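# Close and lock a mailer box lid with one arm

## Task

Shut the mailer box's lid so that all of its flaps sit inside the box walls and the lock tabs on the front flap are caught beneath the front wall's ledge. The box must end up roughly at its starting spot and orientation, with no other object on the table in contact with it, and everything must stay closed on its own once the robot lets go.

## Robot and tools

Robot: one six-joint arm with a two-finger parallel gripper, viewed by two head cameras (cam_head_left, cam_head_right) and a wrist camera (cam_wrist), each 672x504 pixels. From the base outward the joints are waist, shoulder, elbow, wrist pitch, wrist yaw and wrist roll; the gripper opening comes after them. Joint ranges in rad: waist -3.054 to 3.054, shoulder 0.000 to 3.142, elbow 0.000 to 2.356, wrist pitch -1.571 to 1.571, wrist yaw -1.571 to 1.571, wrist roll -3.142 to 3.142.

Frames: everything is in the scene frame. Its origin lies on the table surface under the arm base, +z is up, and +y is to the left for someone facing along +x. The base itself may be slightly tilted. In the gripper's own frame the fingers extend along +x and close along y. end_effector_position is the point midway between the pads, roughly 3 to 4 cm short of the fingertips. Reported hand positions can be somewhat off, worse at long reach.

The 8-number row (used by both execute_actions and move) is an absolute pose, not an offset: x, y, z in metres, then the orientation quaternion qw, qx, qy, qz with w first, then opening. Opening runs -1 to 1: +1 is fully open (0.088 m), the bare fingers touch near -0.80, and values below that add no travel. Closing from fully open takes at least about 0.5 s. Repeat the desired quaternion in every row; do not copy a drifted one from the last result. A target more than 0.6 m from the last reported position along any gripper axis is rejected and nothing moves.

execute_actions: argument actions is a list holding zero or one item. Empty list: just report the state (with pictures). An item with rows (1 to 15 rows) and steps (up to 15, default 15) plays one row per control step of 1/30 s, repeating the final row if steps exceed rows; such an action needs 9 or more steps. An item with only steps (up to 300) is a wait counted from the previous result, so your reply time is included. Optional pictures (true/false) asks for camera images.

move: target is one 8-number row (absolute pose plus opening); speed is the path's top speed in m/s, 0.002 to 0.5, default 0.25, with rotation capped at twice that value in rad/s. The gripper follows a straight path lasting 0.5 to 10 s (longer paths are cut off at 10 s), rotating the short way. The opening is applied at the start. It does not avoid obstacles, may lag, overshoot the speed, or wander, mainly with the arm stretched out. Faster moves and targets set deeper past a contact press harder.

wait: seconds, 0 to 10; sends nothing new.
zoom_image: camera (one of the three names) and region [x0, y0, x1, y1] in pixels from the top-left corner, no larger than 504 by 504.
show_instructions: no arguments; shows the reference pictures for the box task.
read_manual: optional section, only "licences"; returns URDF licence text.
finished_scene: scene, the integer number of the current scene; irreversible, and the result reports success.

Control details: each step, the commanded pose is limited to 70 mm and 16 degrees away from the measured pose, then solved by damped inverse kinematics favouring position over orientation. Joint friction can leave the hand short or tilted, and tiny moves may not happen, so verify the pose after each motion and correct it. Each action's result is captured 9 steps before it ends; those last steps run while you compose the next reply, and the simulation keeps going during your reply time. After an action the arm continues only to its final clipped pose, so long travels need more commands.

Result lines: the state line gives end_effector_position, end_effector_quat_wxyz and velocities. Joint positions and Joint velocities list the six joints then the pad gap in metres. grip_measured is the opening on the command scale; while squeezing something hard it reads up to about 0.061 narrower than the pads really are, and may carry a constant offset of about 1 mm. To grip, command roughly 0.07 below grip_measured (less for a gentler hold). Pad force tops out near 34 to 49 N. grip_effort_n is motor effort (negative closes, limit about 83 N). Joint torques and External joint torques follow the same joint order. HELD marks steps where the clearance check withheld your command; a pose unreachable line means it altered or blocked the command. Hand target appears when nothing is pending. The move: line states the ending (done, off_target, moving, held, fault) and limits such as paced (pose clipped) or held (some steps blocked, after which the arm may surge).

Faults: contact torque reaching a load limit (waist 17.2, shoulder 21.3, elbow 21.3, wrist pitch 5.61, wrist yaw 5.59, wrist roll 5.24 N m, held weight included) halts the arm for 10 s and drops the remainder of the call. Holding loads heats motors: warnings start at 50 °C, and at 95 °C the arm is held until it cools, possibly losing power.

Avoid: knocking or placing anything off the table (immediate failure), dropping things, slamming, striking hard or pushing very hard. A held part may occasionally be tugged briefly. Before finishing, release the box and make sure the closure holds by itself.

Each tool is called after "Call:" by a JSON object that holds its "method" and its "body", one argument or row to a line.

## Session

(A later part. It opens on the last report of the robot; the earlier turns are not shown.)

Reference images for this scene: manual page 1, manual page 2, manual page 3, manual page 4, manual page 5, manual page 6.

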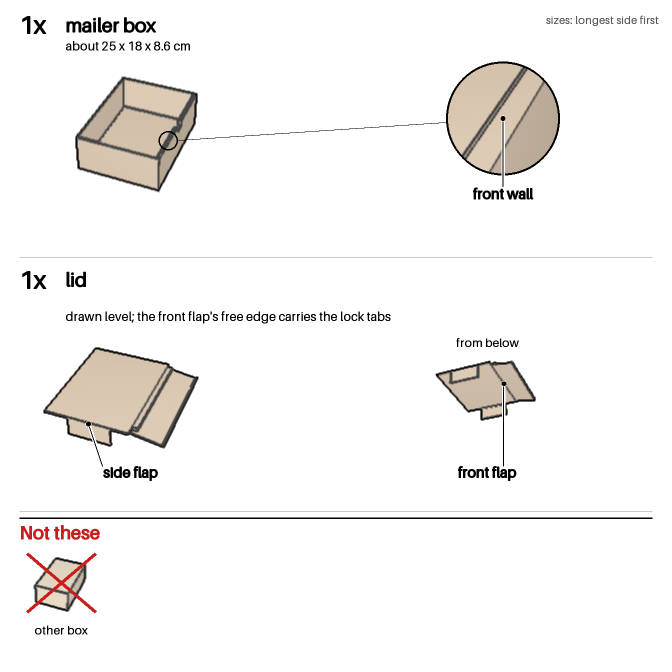

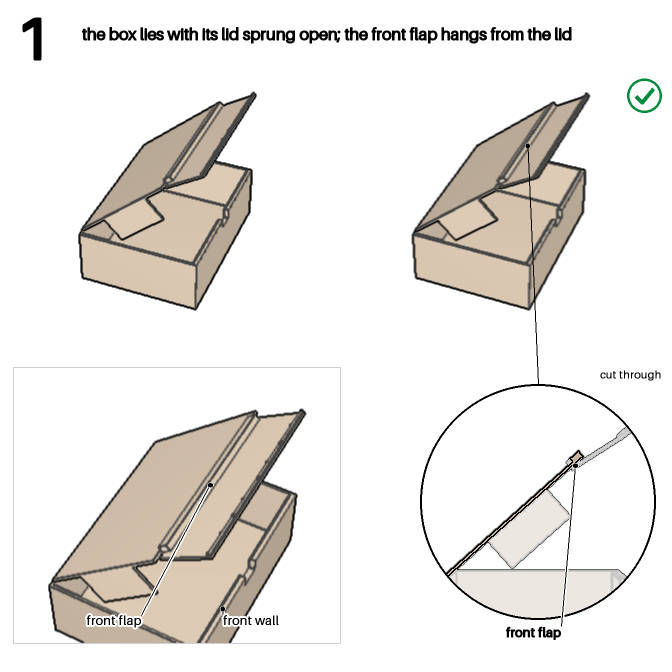

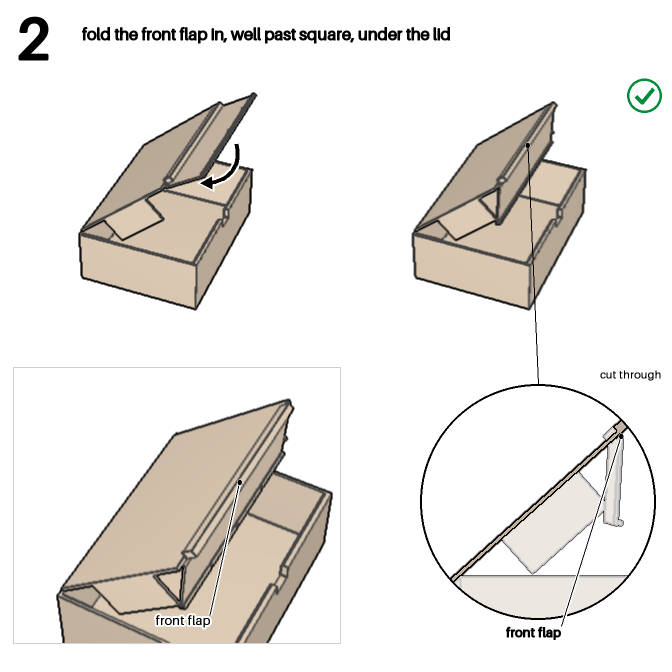

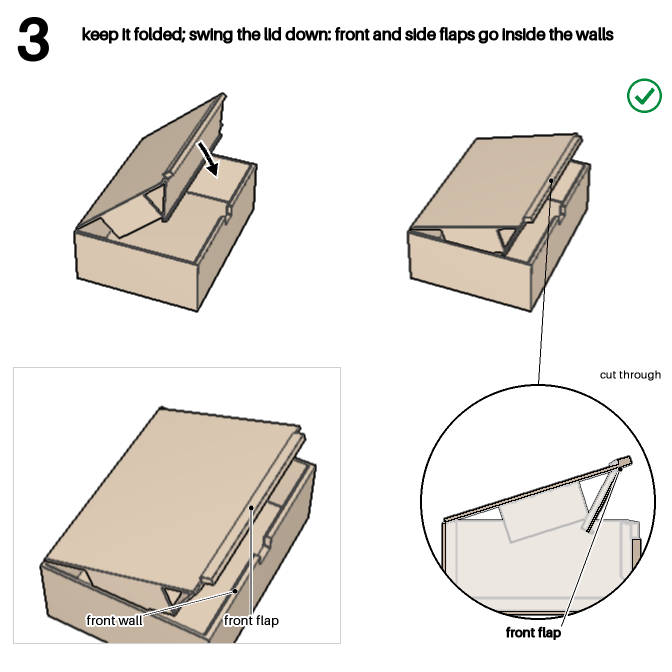

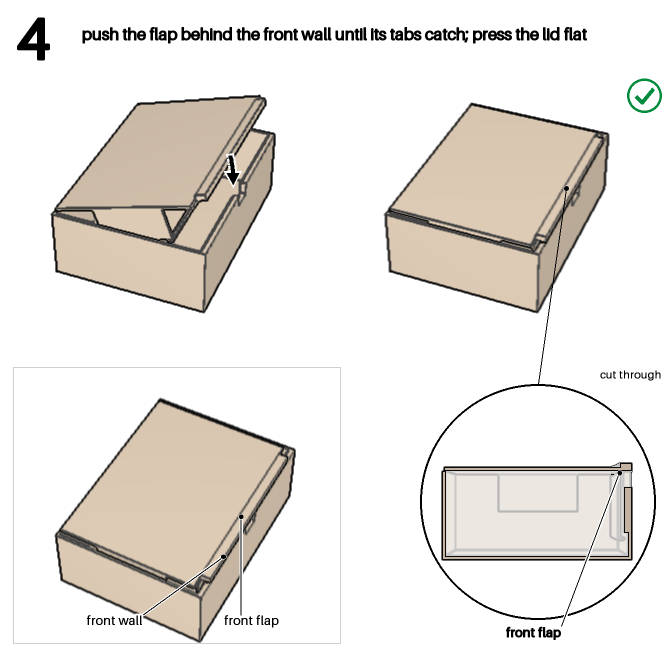

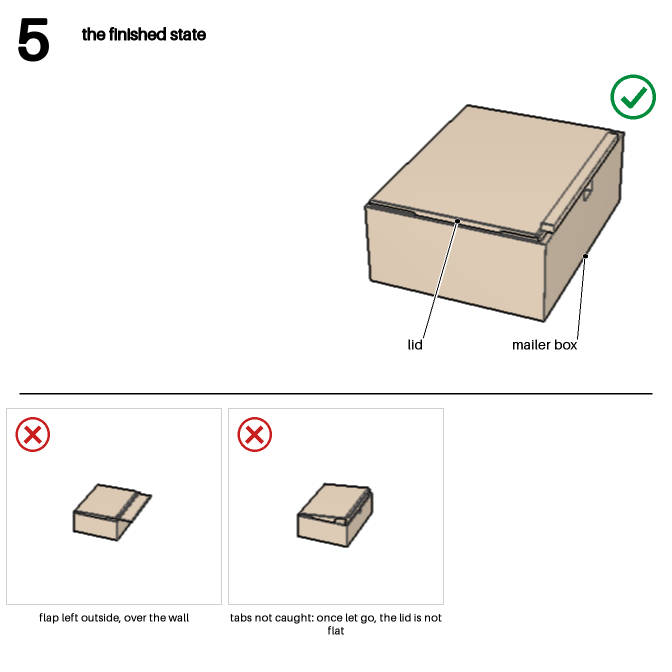

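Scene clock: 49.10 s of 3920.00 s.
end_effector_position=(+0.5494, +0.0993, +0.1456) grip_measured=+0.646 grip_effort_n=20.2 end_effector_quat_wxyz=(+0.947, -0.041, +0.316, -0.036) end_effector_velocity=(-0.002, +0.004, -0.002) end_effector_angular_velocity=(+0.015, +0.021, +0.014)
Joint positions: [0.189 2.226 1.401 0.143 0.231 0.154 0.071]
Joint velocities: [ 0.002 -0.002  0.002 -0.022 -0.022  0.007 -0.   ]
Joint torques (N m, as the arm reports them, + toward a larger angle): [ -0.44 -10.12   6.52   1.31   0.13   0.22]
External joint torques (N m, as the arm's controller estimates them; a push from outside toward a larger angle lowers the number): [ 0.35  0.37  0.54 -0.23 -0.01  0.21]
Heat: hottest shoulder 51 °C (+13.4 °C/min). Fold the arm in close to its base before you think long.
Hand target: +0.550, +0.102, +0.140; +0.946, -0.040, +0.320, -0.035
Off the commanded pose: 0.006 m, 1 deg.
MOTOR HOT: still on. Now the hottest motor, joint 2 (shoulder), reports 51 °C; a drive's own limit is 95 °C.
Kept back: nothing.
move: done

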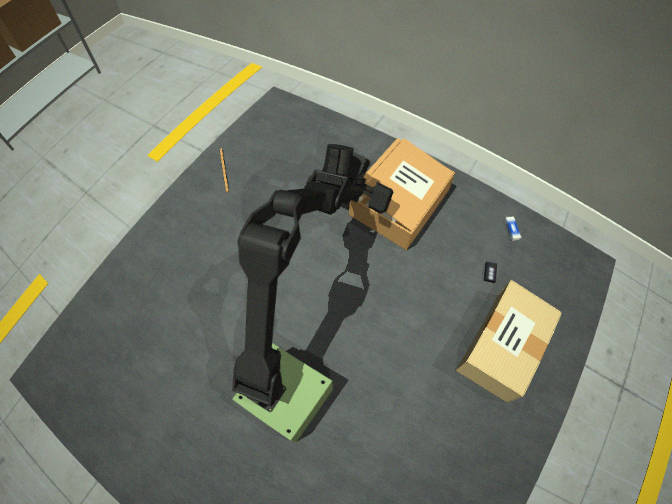

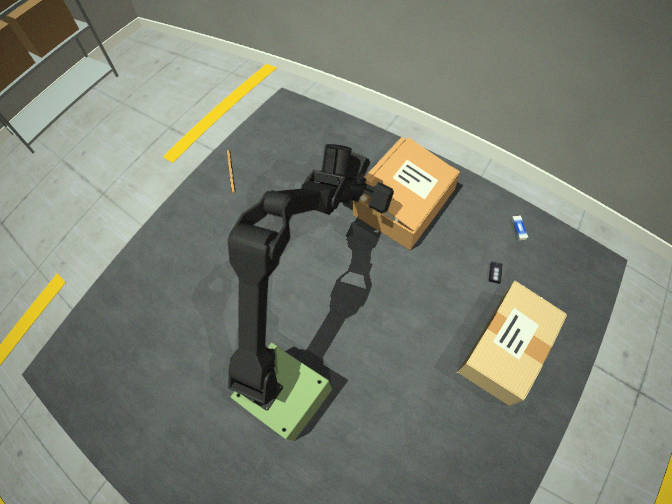

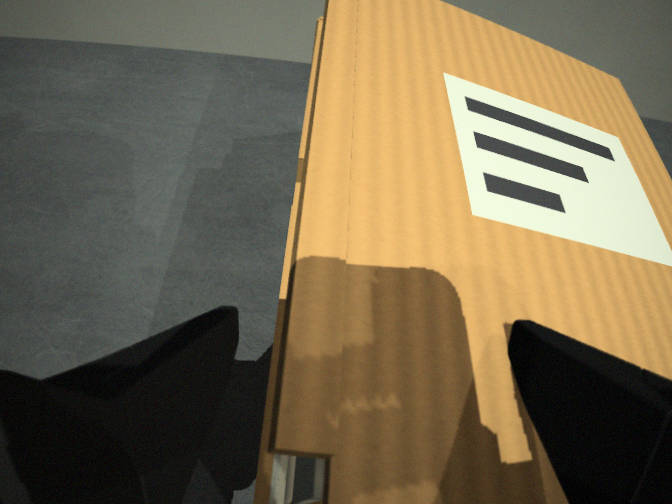

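Call:
{"method": "move", "body": {
  "target": [0.55,0.113,0.11,0.9446,0.0142,0.3253,-0.0412,0.65],
  "speed": 0.06
}}

Call:
{"method": "move", "body": {
  "target": [0.5,0.06,0.22,0.906,0,0.423,0,0],
  "speed": 0.25
}}

Call:
{"method": "zoom_image", "body": {
  "camera": "cam_head_left",
  "region": [320,100,500,270]
}}

Scene clock: 50.67 s of 3920.00 s.
end_effector_position=(+0.5521, +0.1078, +0.1255) grip_measured=+0.647 grip_effort_n=19.3 end_effector_quat_wxyz=(+0.949, +0.013, +0.312, -0.047) end_effector_velocity=(-0.001, +0.004, -0.005) end_effector_angular_velocity=(+0.004, +0.017, +0.023)
Joint positions: [0.206 2.281 1.403 0.199 0.231 0.274 0.071]
Joint velocities: [ 0.002  0.007  0.002 -0.007 -0.022 -0.007  0.   ]
Joint torques (N m, as the arm reports them, + toward a larger angle): [ 0.02 -8.71  5.92  1.48 -0.2   0.27]
External joint torques (N m, as the arm's controller estimates them; a push from outside toward a larger angle lowers the number): [ 0.8   1.75  0.21 -0.02 -0.34  0.26]
Heat: hottest shoulder 51 °C (+13.0 °C/min). Fold the arm in close to its base before you think long.
Hand target: +0.549, +0.113, +0.110; +0.945, +0.014, +0.325, -0.042
Off the commanded pose: 0.017 m, 2 deg.
MOTOR HOT: still on. Now the hottest motor, joint 2 (shoulder), reports 51 °C; a drive's own limit is 95 °C.
Kept back: nothing.
move: off_target

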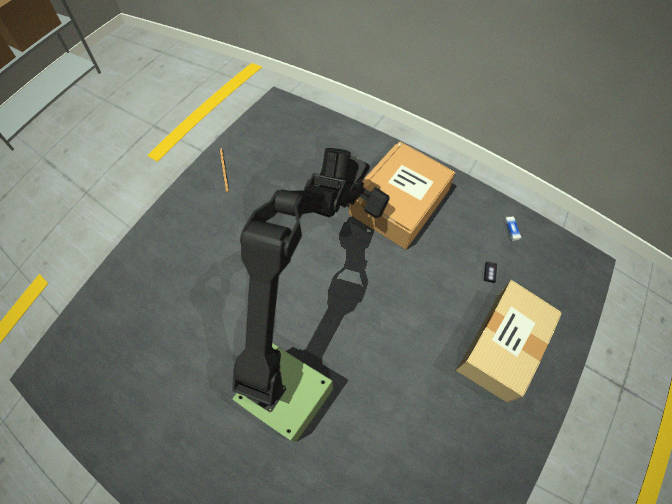

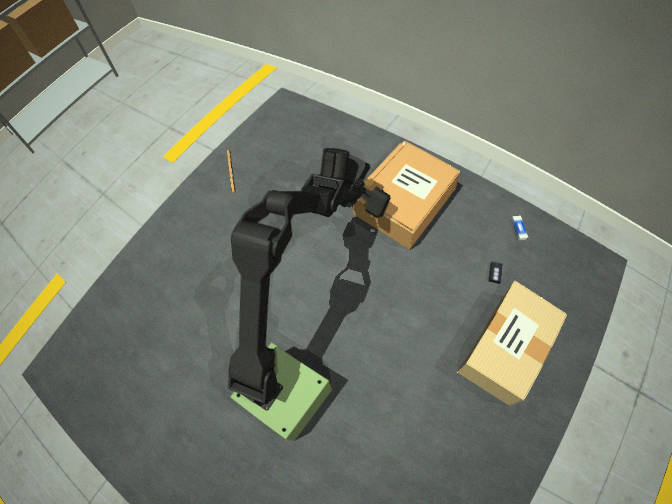

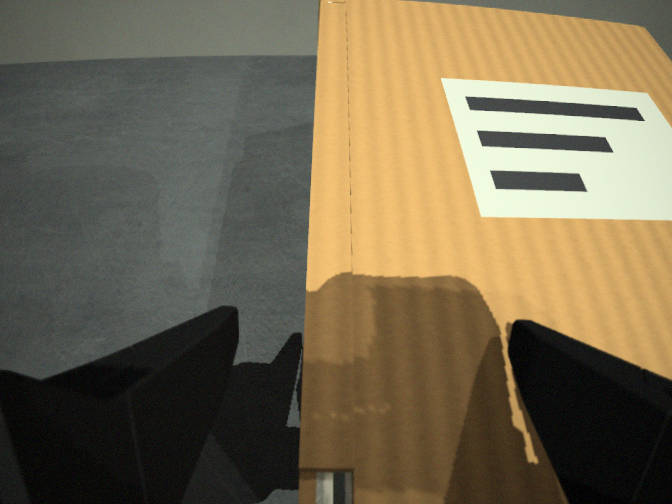

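Scene clock: 51.80 s of 3920.00 s.
end_effector_position=(+0.4992, +0.0605, +0.2108) grip_measured=+0.004 grip_effort_n=-17.0 end_effector_quat_wxyz=(+0.903, +0.001, +0.430, -0.003) end_effector_velocity=(-0.003, -0.003, +0.001) end_effector_angular_velocity=(+0.010, +0.024, +0.005)
Joint positions: [ 0.062  1.988  1.457 -0.373  0.011  0.137  0.039]
Joint velocities: [-0.012 -0.002  0.012 -0.037 -0.022 -0.007 -0.   ]
Joint torques (N m, as the arm reports them, + toward a larger angle): [ -1.21 -12.47   7.56   1.14  -0.08  -0.09]
External joint torques (N m, as the arm's controller estimates them; a push from outside toward a larger angle lowers the number): [-0.35 -3.25  1.26 -0.15 -0.14 -0.1 ]
Heat: hottest shoulder 51 °C (+12.7 °C/min). Fold the arm in close to its base before you think long.
Hand target: +0.501, +0.060, +0.220; +0.906, +0.000, +0.423, -0.001
Off the commanded pose: 0.009 m, 1 deg.
MOTOR HOT: still on. Now the hottest motor, joint 2 (shoulder), reports 51 °C; a drive's own limit is 95 °C.
Kept back: nothing.
move: off_target

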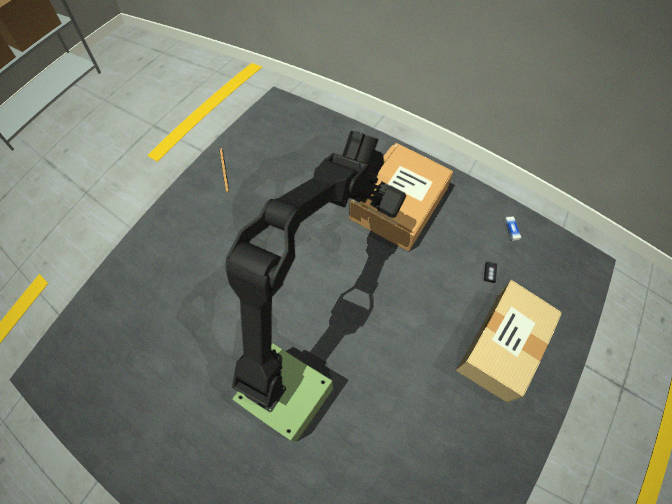

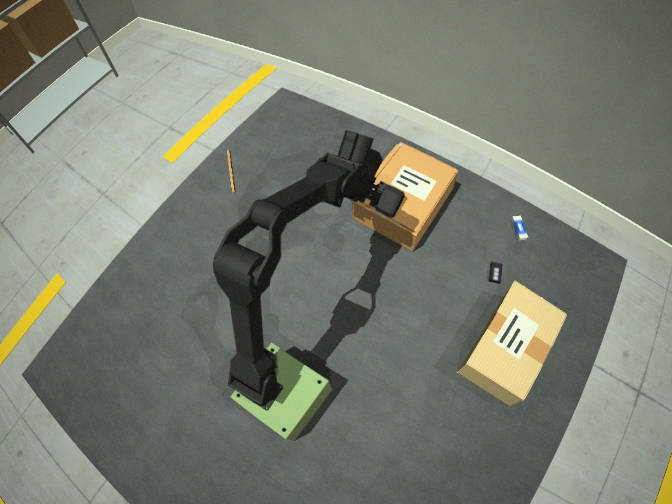

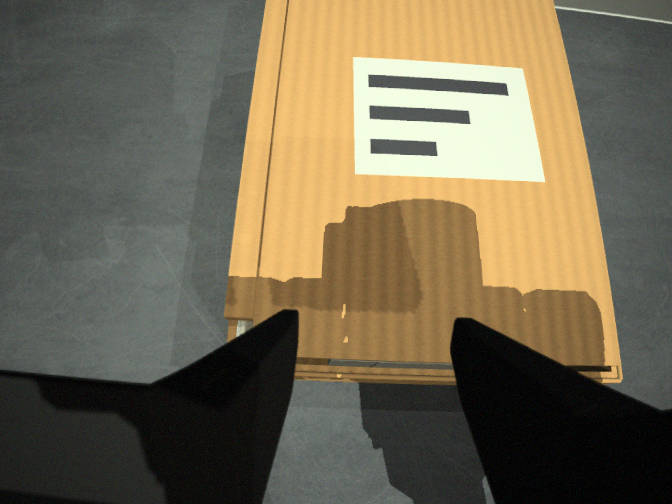

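Region (320, 100, 500, 270) of cam_head_left's 672x504 image, scaled by 2.800, with more detail than that image has.

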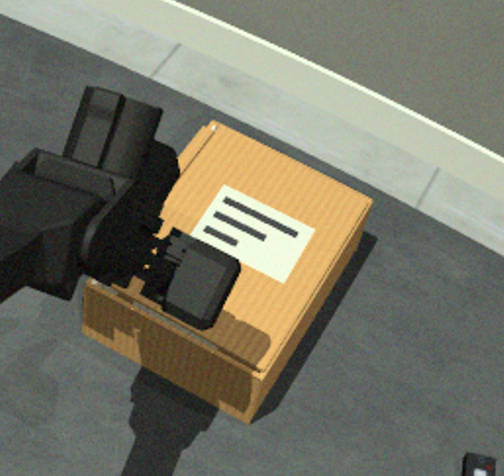

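Call:
{"method": "move", "body": {
  "target": [0.555,0.112,0.15,0.9452,-0.0085,0.3255,0.0248,-0.1],
  "speed": 0.25
}}

Call:
{"method": "move", "body": {
  "target": [0.557,0.112,0.122,0.9452,-0.0085,0.3255,0.0248,-0.1],
  "speed": 0.05
}}

Scene clock: 54.17 s of 3920.00 s.
end_effector_position=(+0.5522, +0.1111, +0.1536) grip_measured=-0.096 grip_effort_n=-17.0 end_effector_quat_wxyz=(+0.945, -0.010, +0.326, +0.027) end_effector_velocity=(-0.002, -0.002, -0.006) end_effector_angular_velocity=(-0.008, +0.019, +0.022)
Joint positions: [0.165 2.212 1.423 0.113 0.071 0.156 0.034]
Joint velocities: [-0.007  0.007 -0.002 -0.007 -0.022 -0.022 -0.   ]
Joint torques (N m, as the arm reports them, + toward a larger angle): [ -0.76 -10.47   7.08   1.86   0.22   0.14]
External joint torques (N m, as the arm's controller estimates them; a push from outside toward a larger angle lowers the number): [ 0.19 -0.07  1.06  0.32  0.13  0.14]
Heat: hottest shoulder 52 °C (+13.3 °C/min). Fold the arm in close to its base before you think long.
Hand target: +0.554, +0.112, +0.150; +0.945, -0.009, +0.326, +0.026
Off the commanded pose: 0.005 m, 0 deg.
MOTOR HOT: still on. Now the hottest motor, joint 2 (shoulder), reports 52 °C; a drive's own limit is 95 °C.
Kept back: nothing.
move: done

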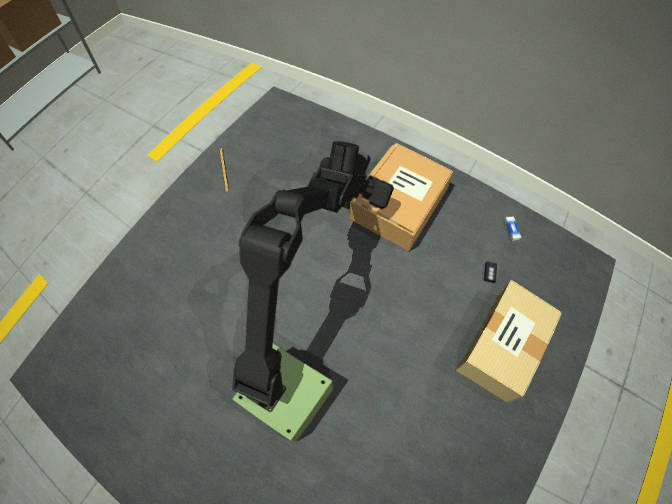

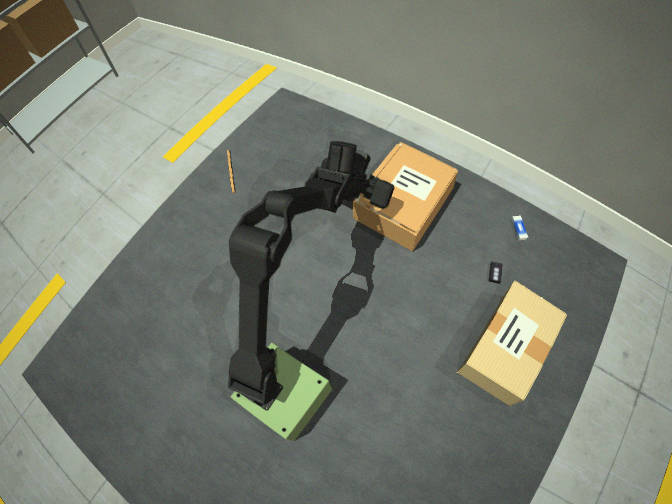

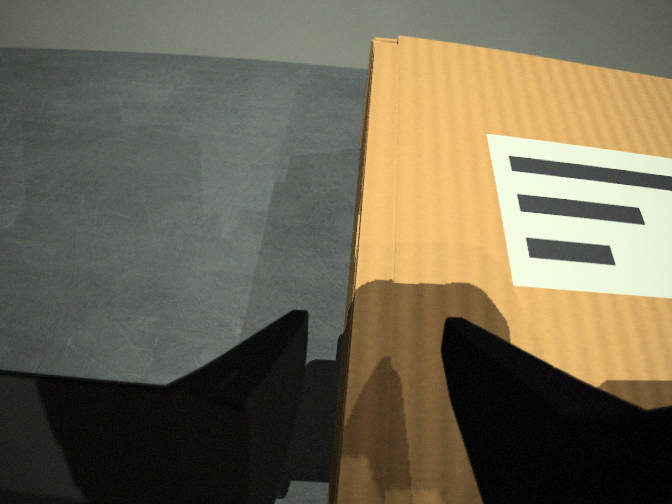

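Scene clock: 55.17 s of 3920.00 s.
end_effector_position=(+0.5584, +0.1121, +0.1308) grip_measured=-0.096 grip_effort_n=-17.0 end_effector_quat_wxyz=(+0.947, -0.009, +0.319, +0.027) end_effector_velocity=(-0.000, -0.003, -0.001) end_effector_angular_velocity=(-0.012, +0.005, -0.004)
Joint positions: [0.169 2.279 1.423 0.193 0.077 0.16  0.034]
Joint velocities: [-0.002  0.002  0.002 -0.007  0.007 -0.007 -0.   ]
Joint torques (N m, as the arm reports them, + toward a larger angle): [ -0.51 -10.68   5.14   1.75   0.21   0.16]
External joint torques (N m, as the arm's controller estimates them; a push from outside toward a larger angle lowers the number): [ 0.41  0.08 -0.83  0.17  0.12  0.15]
Heat: hottest shoulder 52 °C (+13.1 °C/min). Fold the arm in close to its base before you think long.
Hand target: +0.557, +0.112, +0.122; +0.945, -0.009, +0.326, +0.025
Off the commanded pose: 0.009 m, 1 deg.
MOTOR HOT: still on. Now the hottest motor, joint 2 (shoulder), reports 52 °C; a drive's own limit is 95 °C.
Kept back: nothing.
move: off_target

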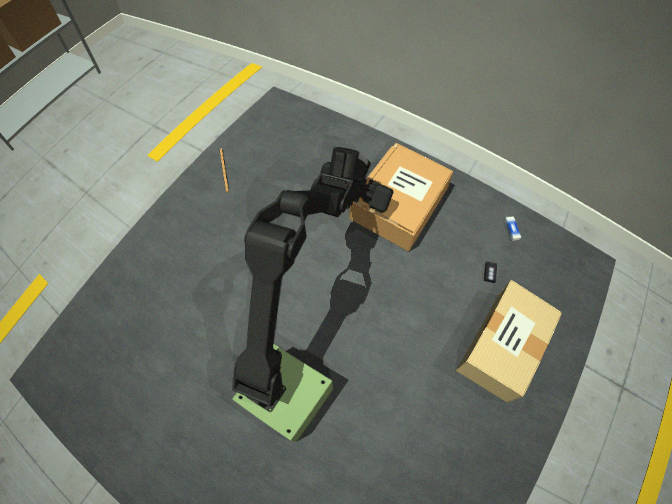

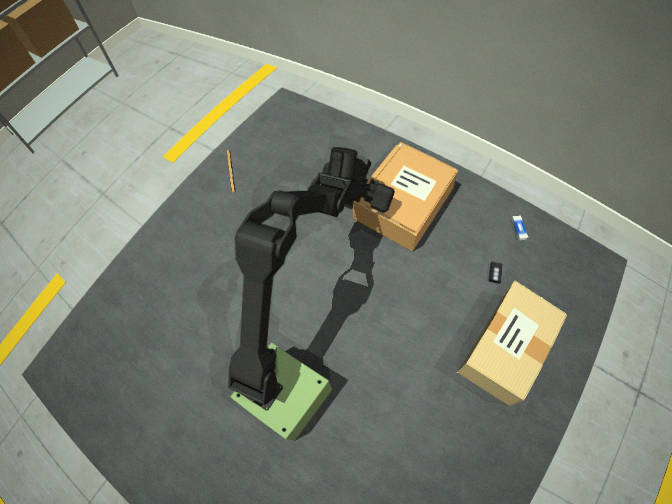

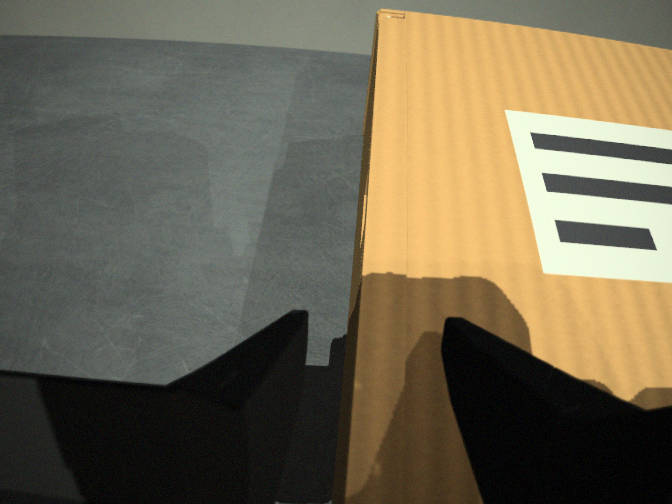

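Call:
{"method": "move", "body": {
  "target": [0.557,0.112,0.108,0.9452,-0.0085,0.3255,0.0248,-0.2],
  "speed": 0.04
}}

Call:
{"method": "move", "body": {
  "target": [0.557,0.112,0.112,0.9452,-0.0085,0.3255,0.0248,-0.7],
  "speed": 0.04
}}

Scene clock: 56.23 s of 3920.00 s.
end_effector_position=(+0.5619, +0.1130, +0.1272) grip_measured=-0.196 grip_effort_n=-17.4 end_effector_quat_wxyz=(+0.951, -0.008, +0.308, +0.027) end_effector_velocity=(-0.000, -0.001, -0.004) end_effector_angular_velocity=(+0.010, +0.004, -0.001)
Joint positions: [0.171 2.297 1.421 0.238 0.081 0.16  0.029]
Joint velocities: [-0.002  0.007 -0.002  0.007 -0.007  0.007 -0.   ]
Joint torques (N m, as the arm reports them, + toward a larger angle): [-0.6  -9.35  4.33  1.46  0.07  0.18]
External joint torques (N m, as the arm's controller estimates them; a push from outside toward a larger angle lowers the number): [ 0.41  1.35 -1.51 -0.11 -0.03  0.18]
Heat: hottest shoulder 52 °C (+12.8 °C/min). Fold the arm in close to its base before you think long.
Hand target: +0.556, +0.112, +0.108; +0.945, -0.009, +0.326, +0.025
Off the commanded pose: 0.020 m, 2 deg.
MOTOR HOT: still on. Now the hottest motor, joint 2 (shoulder), reports 52 °C; a drive's own limit is 95 °C.
Kept back: nothing.
move: off_target

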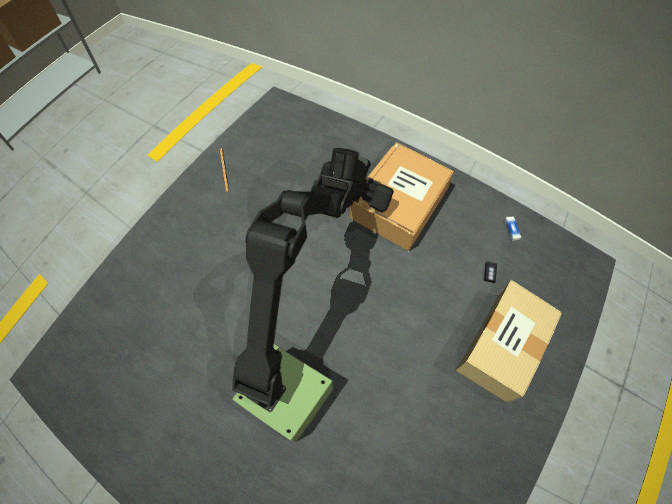

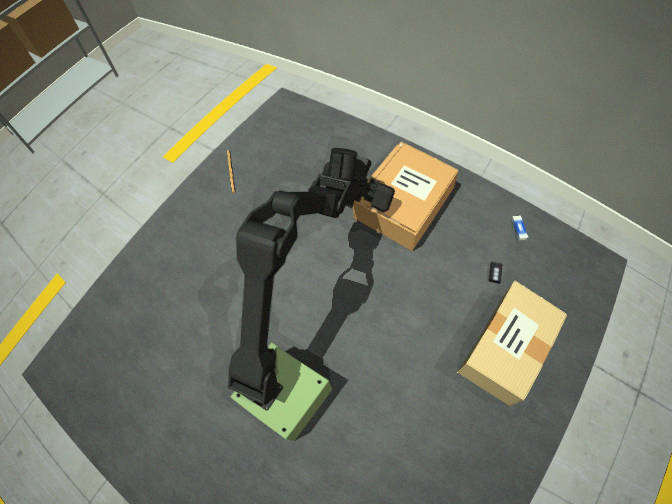

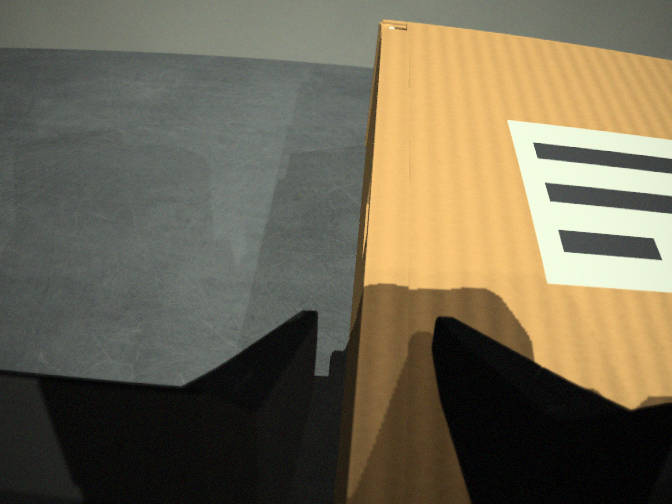

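Scene clock: 56.93 s of 3920.00 s.
end_effector_position=(+0.5621, +0.1118, +0.1273) grip_measured=-0.622 grip_effort_n=-83.5 end_effector_quat_wxyz=(+0.951, -0.007, +0.308, +0.025) end_effector_velocity=(-0.001, -0.001, -0.001) end_effector_angular_velocity=(-0.015, +0.007, +0.016)
Joint positions: [0.17  2.297 1.421 0.238 0.085 0.162 0.009]
Joint velocities: [-0.002 -0.002 -0.002 -0.007 -0.007 -0.022 -0.   ]
Joint torques (N m, as the arm reports them, + toward a larger angle): [ -0.56 -10.13   4.74   0.89  -0.01   0.11]
External joint torques (N m, as the arm's controller estimates them; a push from outside toward a larger angle lowers the number): [ 0.36  0.61 -1.12 -0.69 -0.1   0.11]
Heat: hottest shoulder 52 °C (+12.6 °C/min). Fold the arm in close to its base before you think long.
Hand target: +0.557, +0.112, +0.112; +0.945, -0.008, +0.325, +0.025
Off the commanded pose: 0.016 m, 2 deg.
MOTOR HOT: still on. Now the hottest motor, joint 2 (shoulder), reports 52 °C; a drive's own limit is 95 °C.
Kept back: nothing.
move: off_target

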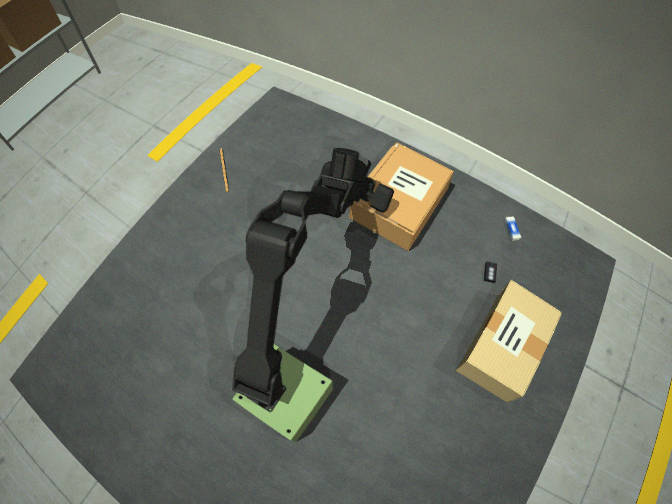

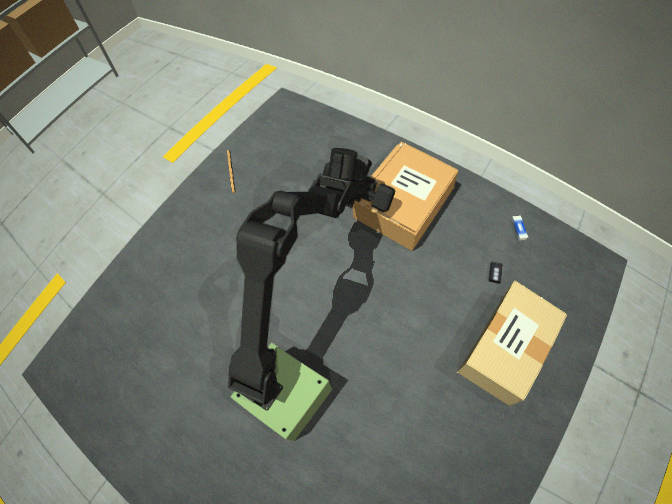

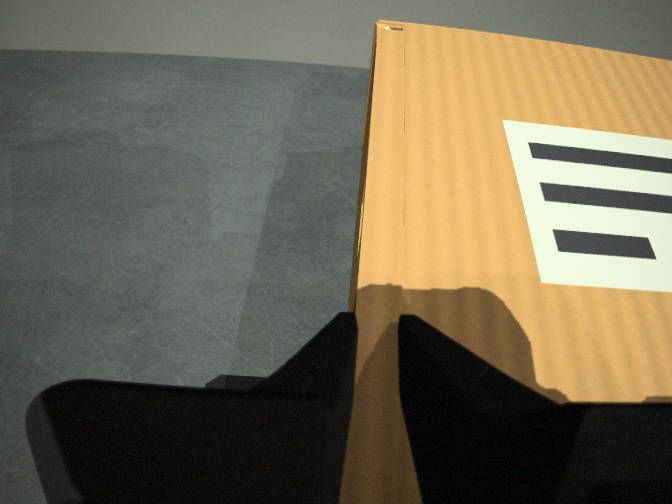

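Call:
{"method": "move", "body": {
  "target": [0.56,0.114,0.128,0.9466,0.0177,0.317,-0.053,-0.75],
  "speed": 0.05
}}

Call:
{"method": "zoom_image", "body": {
  "camera": "cam_head_left",
  "region": [320,100,500,270]
}}

Scene clock: 59.13 s of 3920.00 s.
end_effector_position=(+0.5596, +0.1165, +0.1303) grip_measured=-0.622 grip_effort_n=-83.5 end_effector_quat_wxyz=(+0.948, +0.016, +0.315, -0.044) end_effector_velocity=(-0.001, -0.000, -0.002) end_effector_angular_velocity=(-0.015, +0.016, -0.000)
Joint positions: [0.216 2.297 1.464 0.149 0.231 0.285 0.008]
Joint velocities: [ 0.002  0.002  0.007 -0.022  0.007 -0.007 -0.001]
Joint torques (N m, as the arm reports them, + toward a larger angle): [ -1.22 -11.46   6.51   1.22   0.63   0.32]
External joint torques (N m, as the arm's controller estimates them; a push from outside toward a larger angle lowers the number): [-0.33 -0.7   0.62 -0.3   0.47  0.32]
Heat: hottest shoulder 52 °C (+12.2 °C/min). Fold the arm in close to its base before you think long.
Hand target: +0.560, +0.114, +0.128; +0.947, +0.018, +0.317, -0.053
Off the commanded pose: 0.003 m, 1 deg.
MOTOR HOT: still on. Now the hottest motor, joint 2 (shoulder), reports 52 °C; a drive's own limit is 95 °C.
Kept back: nothing.
move: done

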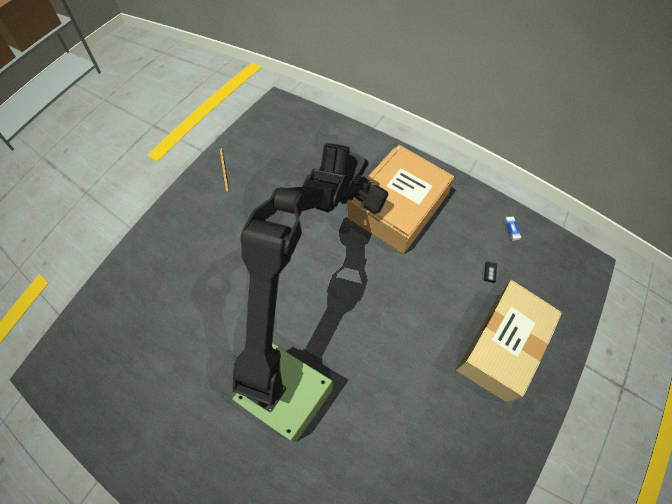

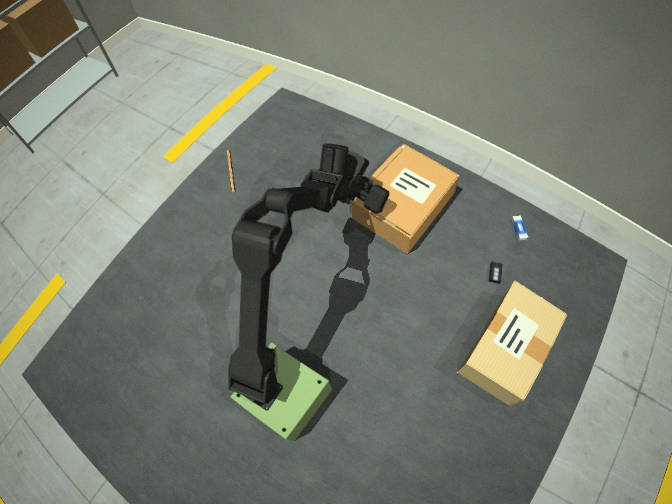

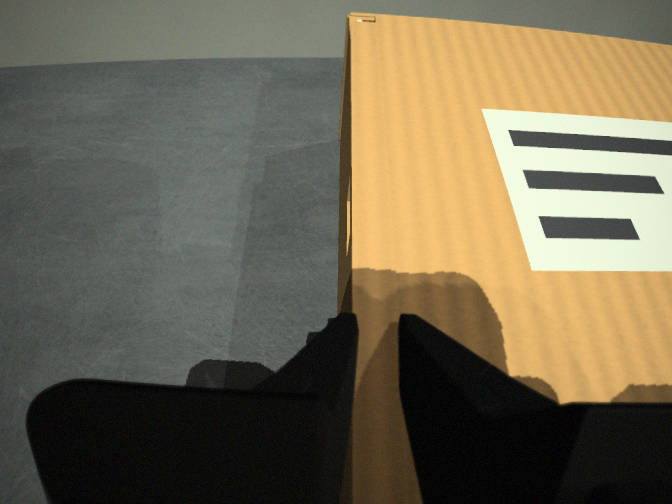

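Region (320, 100, 500, 270) of cam_head_left's 672x504 image, scaled by 2.800, with more detail than that image has.

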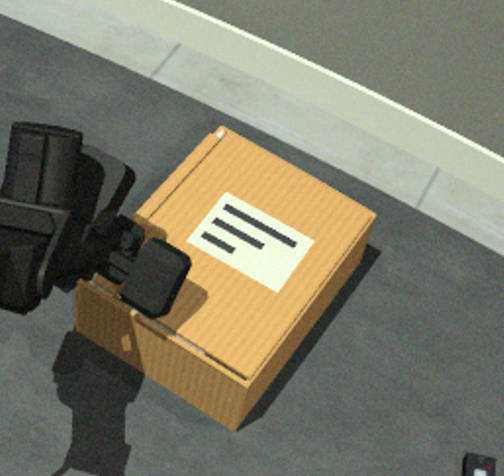

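Call:
{"method": "move", "body": {
  "target": [0.56,0.107,0.128,0.945,0.026,0.316,-0.078,-0.75],
  "speed": 0.04
}}

Call:
{"method": "zoom_image", "body": {
  "camera": "cam_head_left",
  "region": [320,100,500,270]
}}

Scene clock: 60.73 s of 3920.00 s.
end_effector_position=(+0.5589, +0.1139, +0.1310) grip_measured=-0.622 grip_effort_n=-83.5 end_effector_quat_wxyz=(+0.947, +0.024, +0.314, -0.065) end_effector_velocity=(-0.003, +0.001, -0.004) end_effector_angular_velocity=(-0.007, +0.024, +0.011)
Joint positions: [0.222 2.297 1.472 0.13  0.268 0.32  0.008]
Joint velocities: [ 0.002  0.002  0.002 -0.022 -0.007 -0.007  0.   ]
Joint torques (N m, as the arm reports them, + toward a larger angle): [ -1.78 -11.24   6.57   1.17   0.78   0.3 ]
External joint torques (N m, as the arm's controller estimates them; a push from outside toward a larger angle lowers the number): [-1.02 -0.51  0.7  -0.32  0.61  0.29]
Heat: hottest shoulder 53 °C (+13.1 °C/min). Fold the arm in close to its base before you think long.
Hand target: +0.560, +0.107, +0.128; +0.945, +0.026, +0.316, -0.078
Off the commanded pose: 0.008 m, 2 deg.
MOTOR HOT: still on. Now the hottest motor, joint 2 (shoulder), reports 53 °C; a drive's own limit is 95 °C.
Kept back: nothing.
move: done

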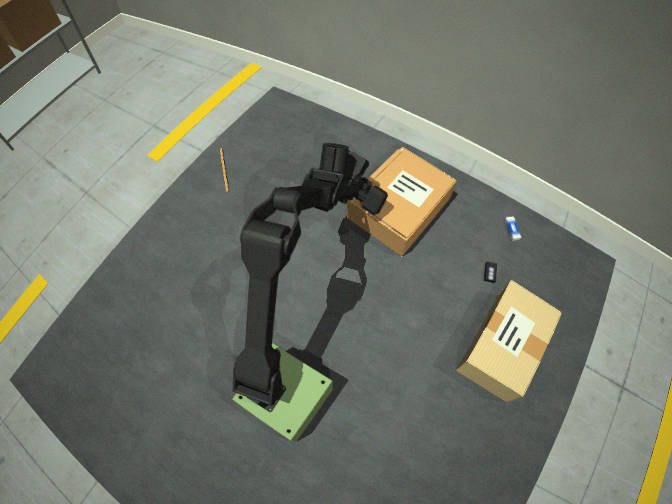

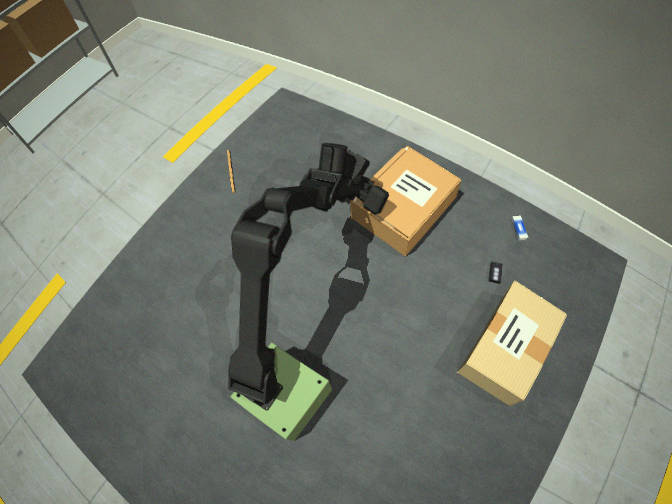

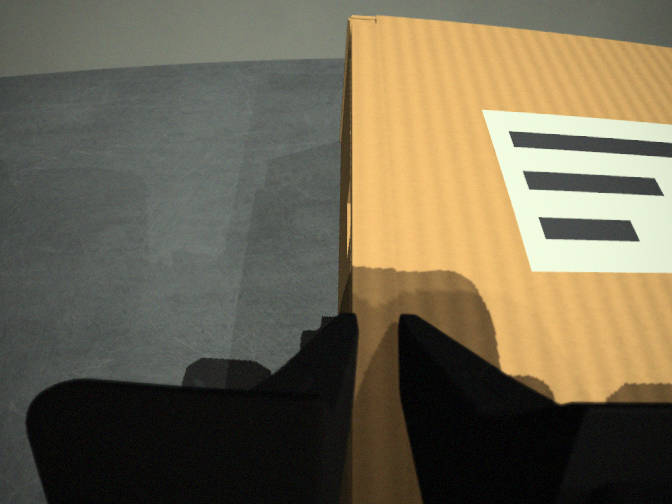

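Region (320, 100, 500, 270) of cam_head_left's 672x504 image, scaled by 2.800, with more detail than that image has.

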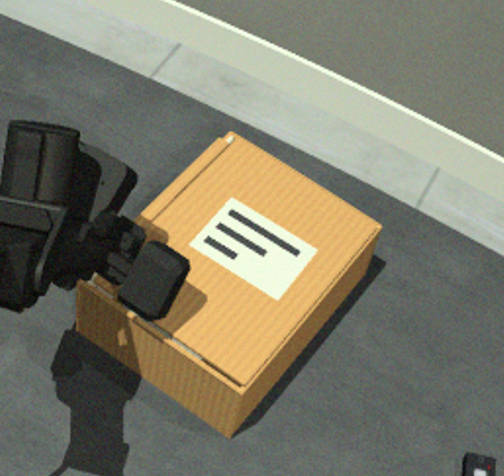

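Call:
{"method": "move", "body": {
  "target": [0.56,0.1,0.128,0.9463,0.0205,0.3165,-0.061,-0.75],
  "speed": 0.04
}}

Call:
{"method": "zoom_image", "body": {
  "camera": "cam_head_left",
  "region": [320,100,500,270]
}}

Scene clock: 61.87 s of 3920.00 s.
end_effector_position=(+0.5607, +0.1099, +0.1306) grip_measured=-0.622 grip_effort_n=-83.5 end_effector_quat_wxyz=(+0.948, +0.022, +0.314, -0.052) end_effector_velocity=(-0.001, -0.001, -0.001) end_effector_angular_velocity=(-0.003, +0.009, +0.007)
Joint positions: [0.205 2.297 1.464 0.148 0.233 0.295 0.008]
Joint velocities: [-0.002 -0.002 -0.002 -0.007 -0.007 -0.007 -0.   ]
Joint torques (N m, as the arm reports them, + toward a larger angle): [ -2.23 -12.52   4.38   1.66   0.47  -0.16]
External joint torques (N m, as the arm's controller estimates them; a push from outside toward a larger angle lowers the number): [-1.45 -1.72 -1.53  0.14  0.32 -0.16]
Heat: hottest shoulder 53 °C (+13.0 °C/min). Fold the arm in close to its base before you think long.
Hand target: +0.560, +0.100, +0.128; +0.946, +0.020, +0.316, -0.061
Off the commanded pose: 0.010 m, 1 deg.
MOTOR HOT: still on. Now the hottest motor, joint 2 (shoulder), reports 53 °C; a drive's own limit is 95 °C.
Kept back: nothing.
move: off_target

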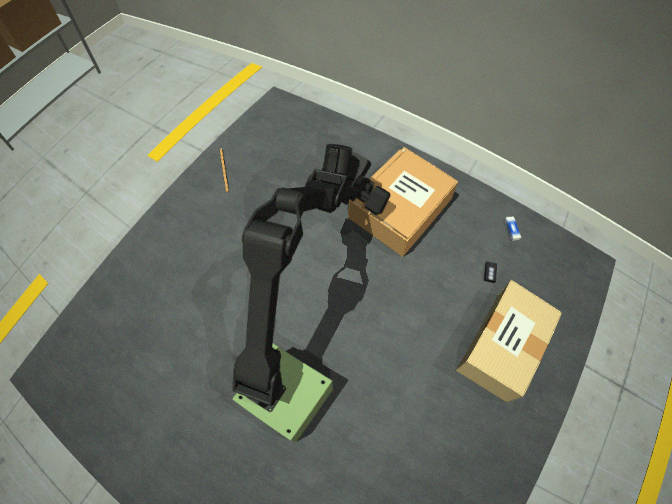

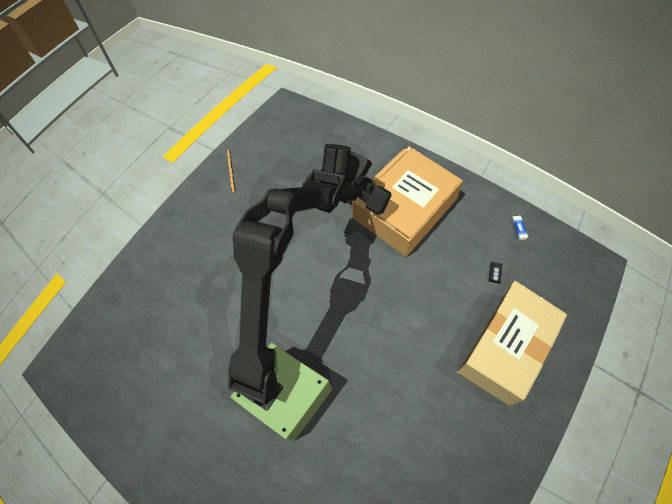

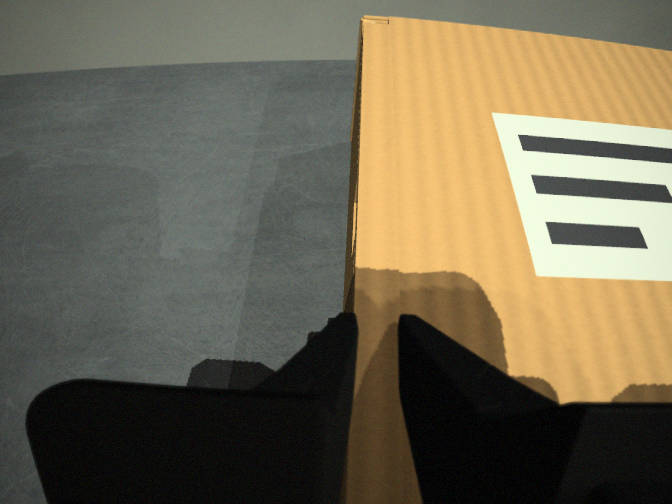

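Region (320, 100, 500, 270) of cam_head_left's 672x504 image, scaled by 2.800, with more detail than that image has.

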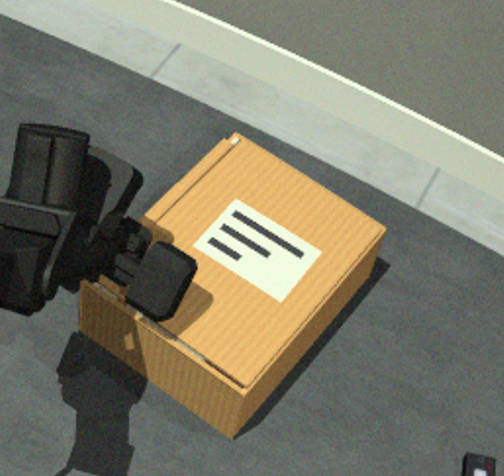

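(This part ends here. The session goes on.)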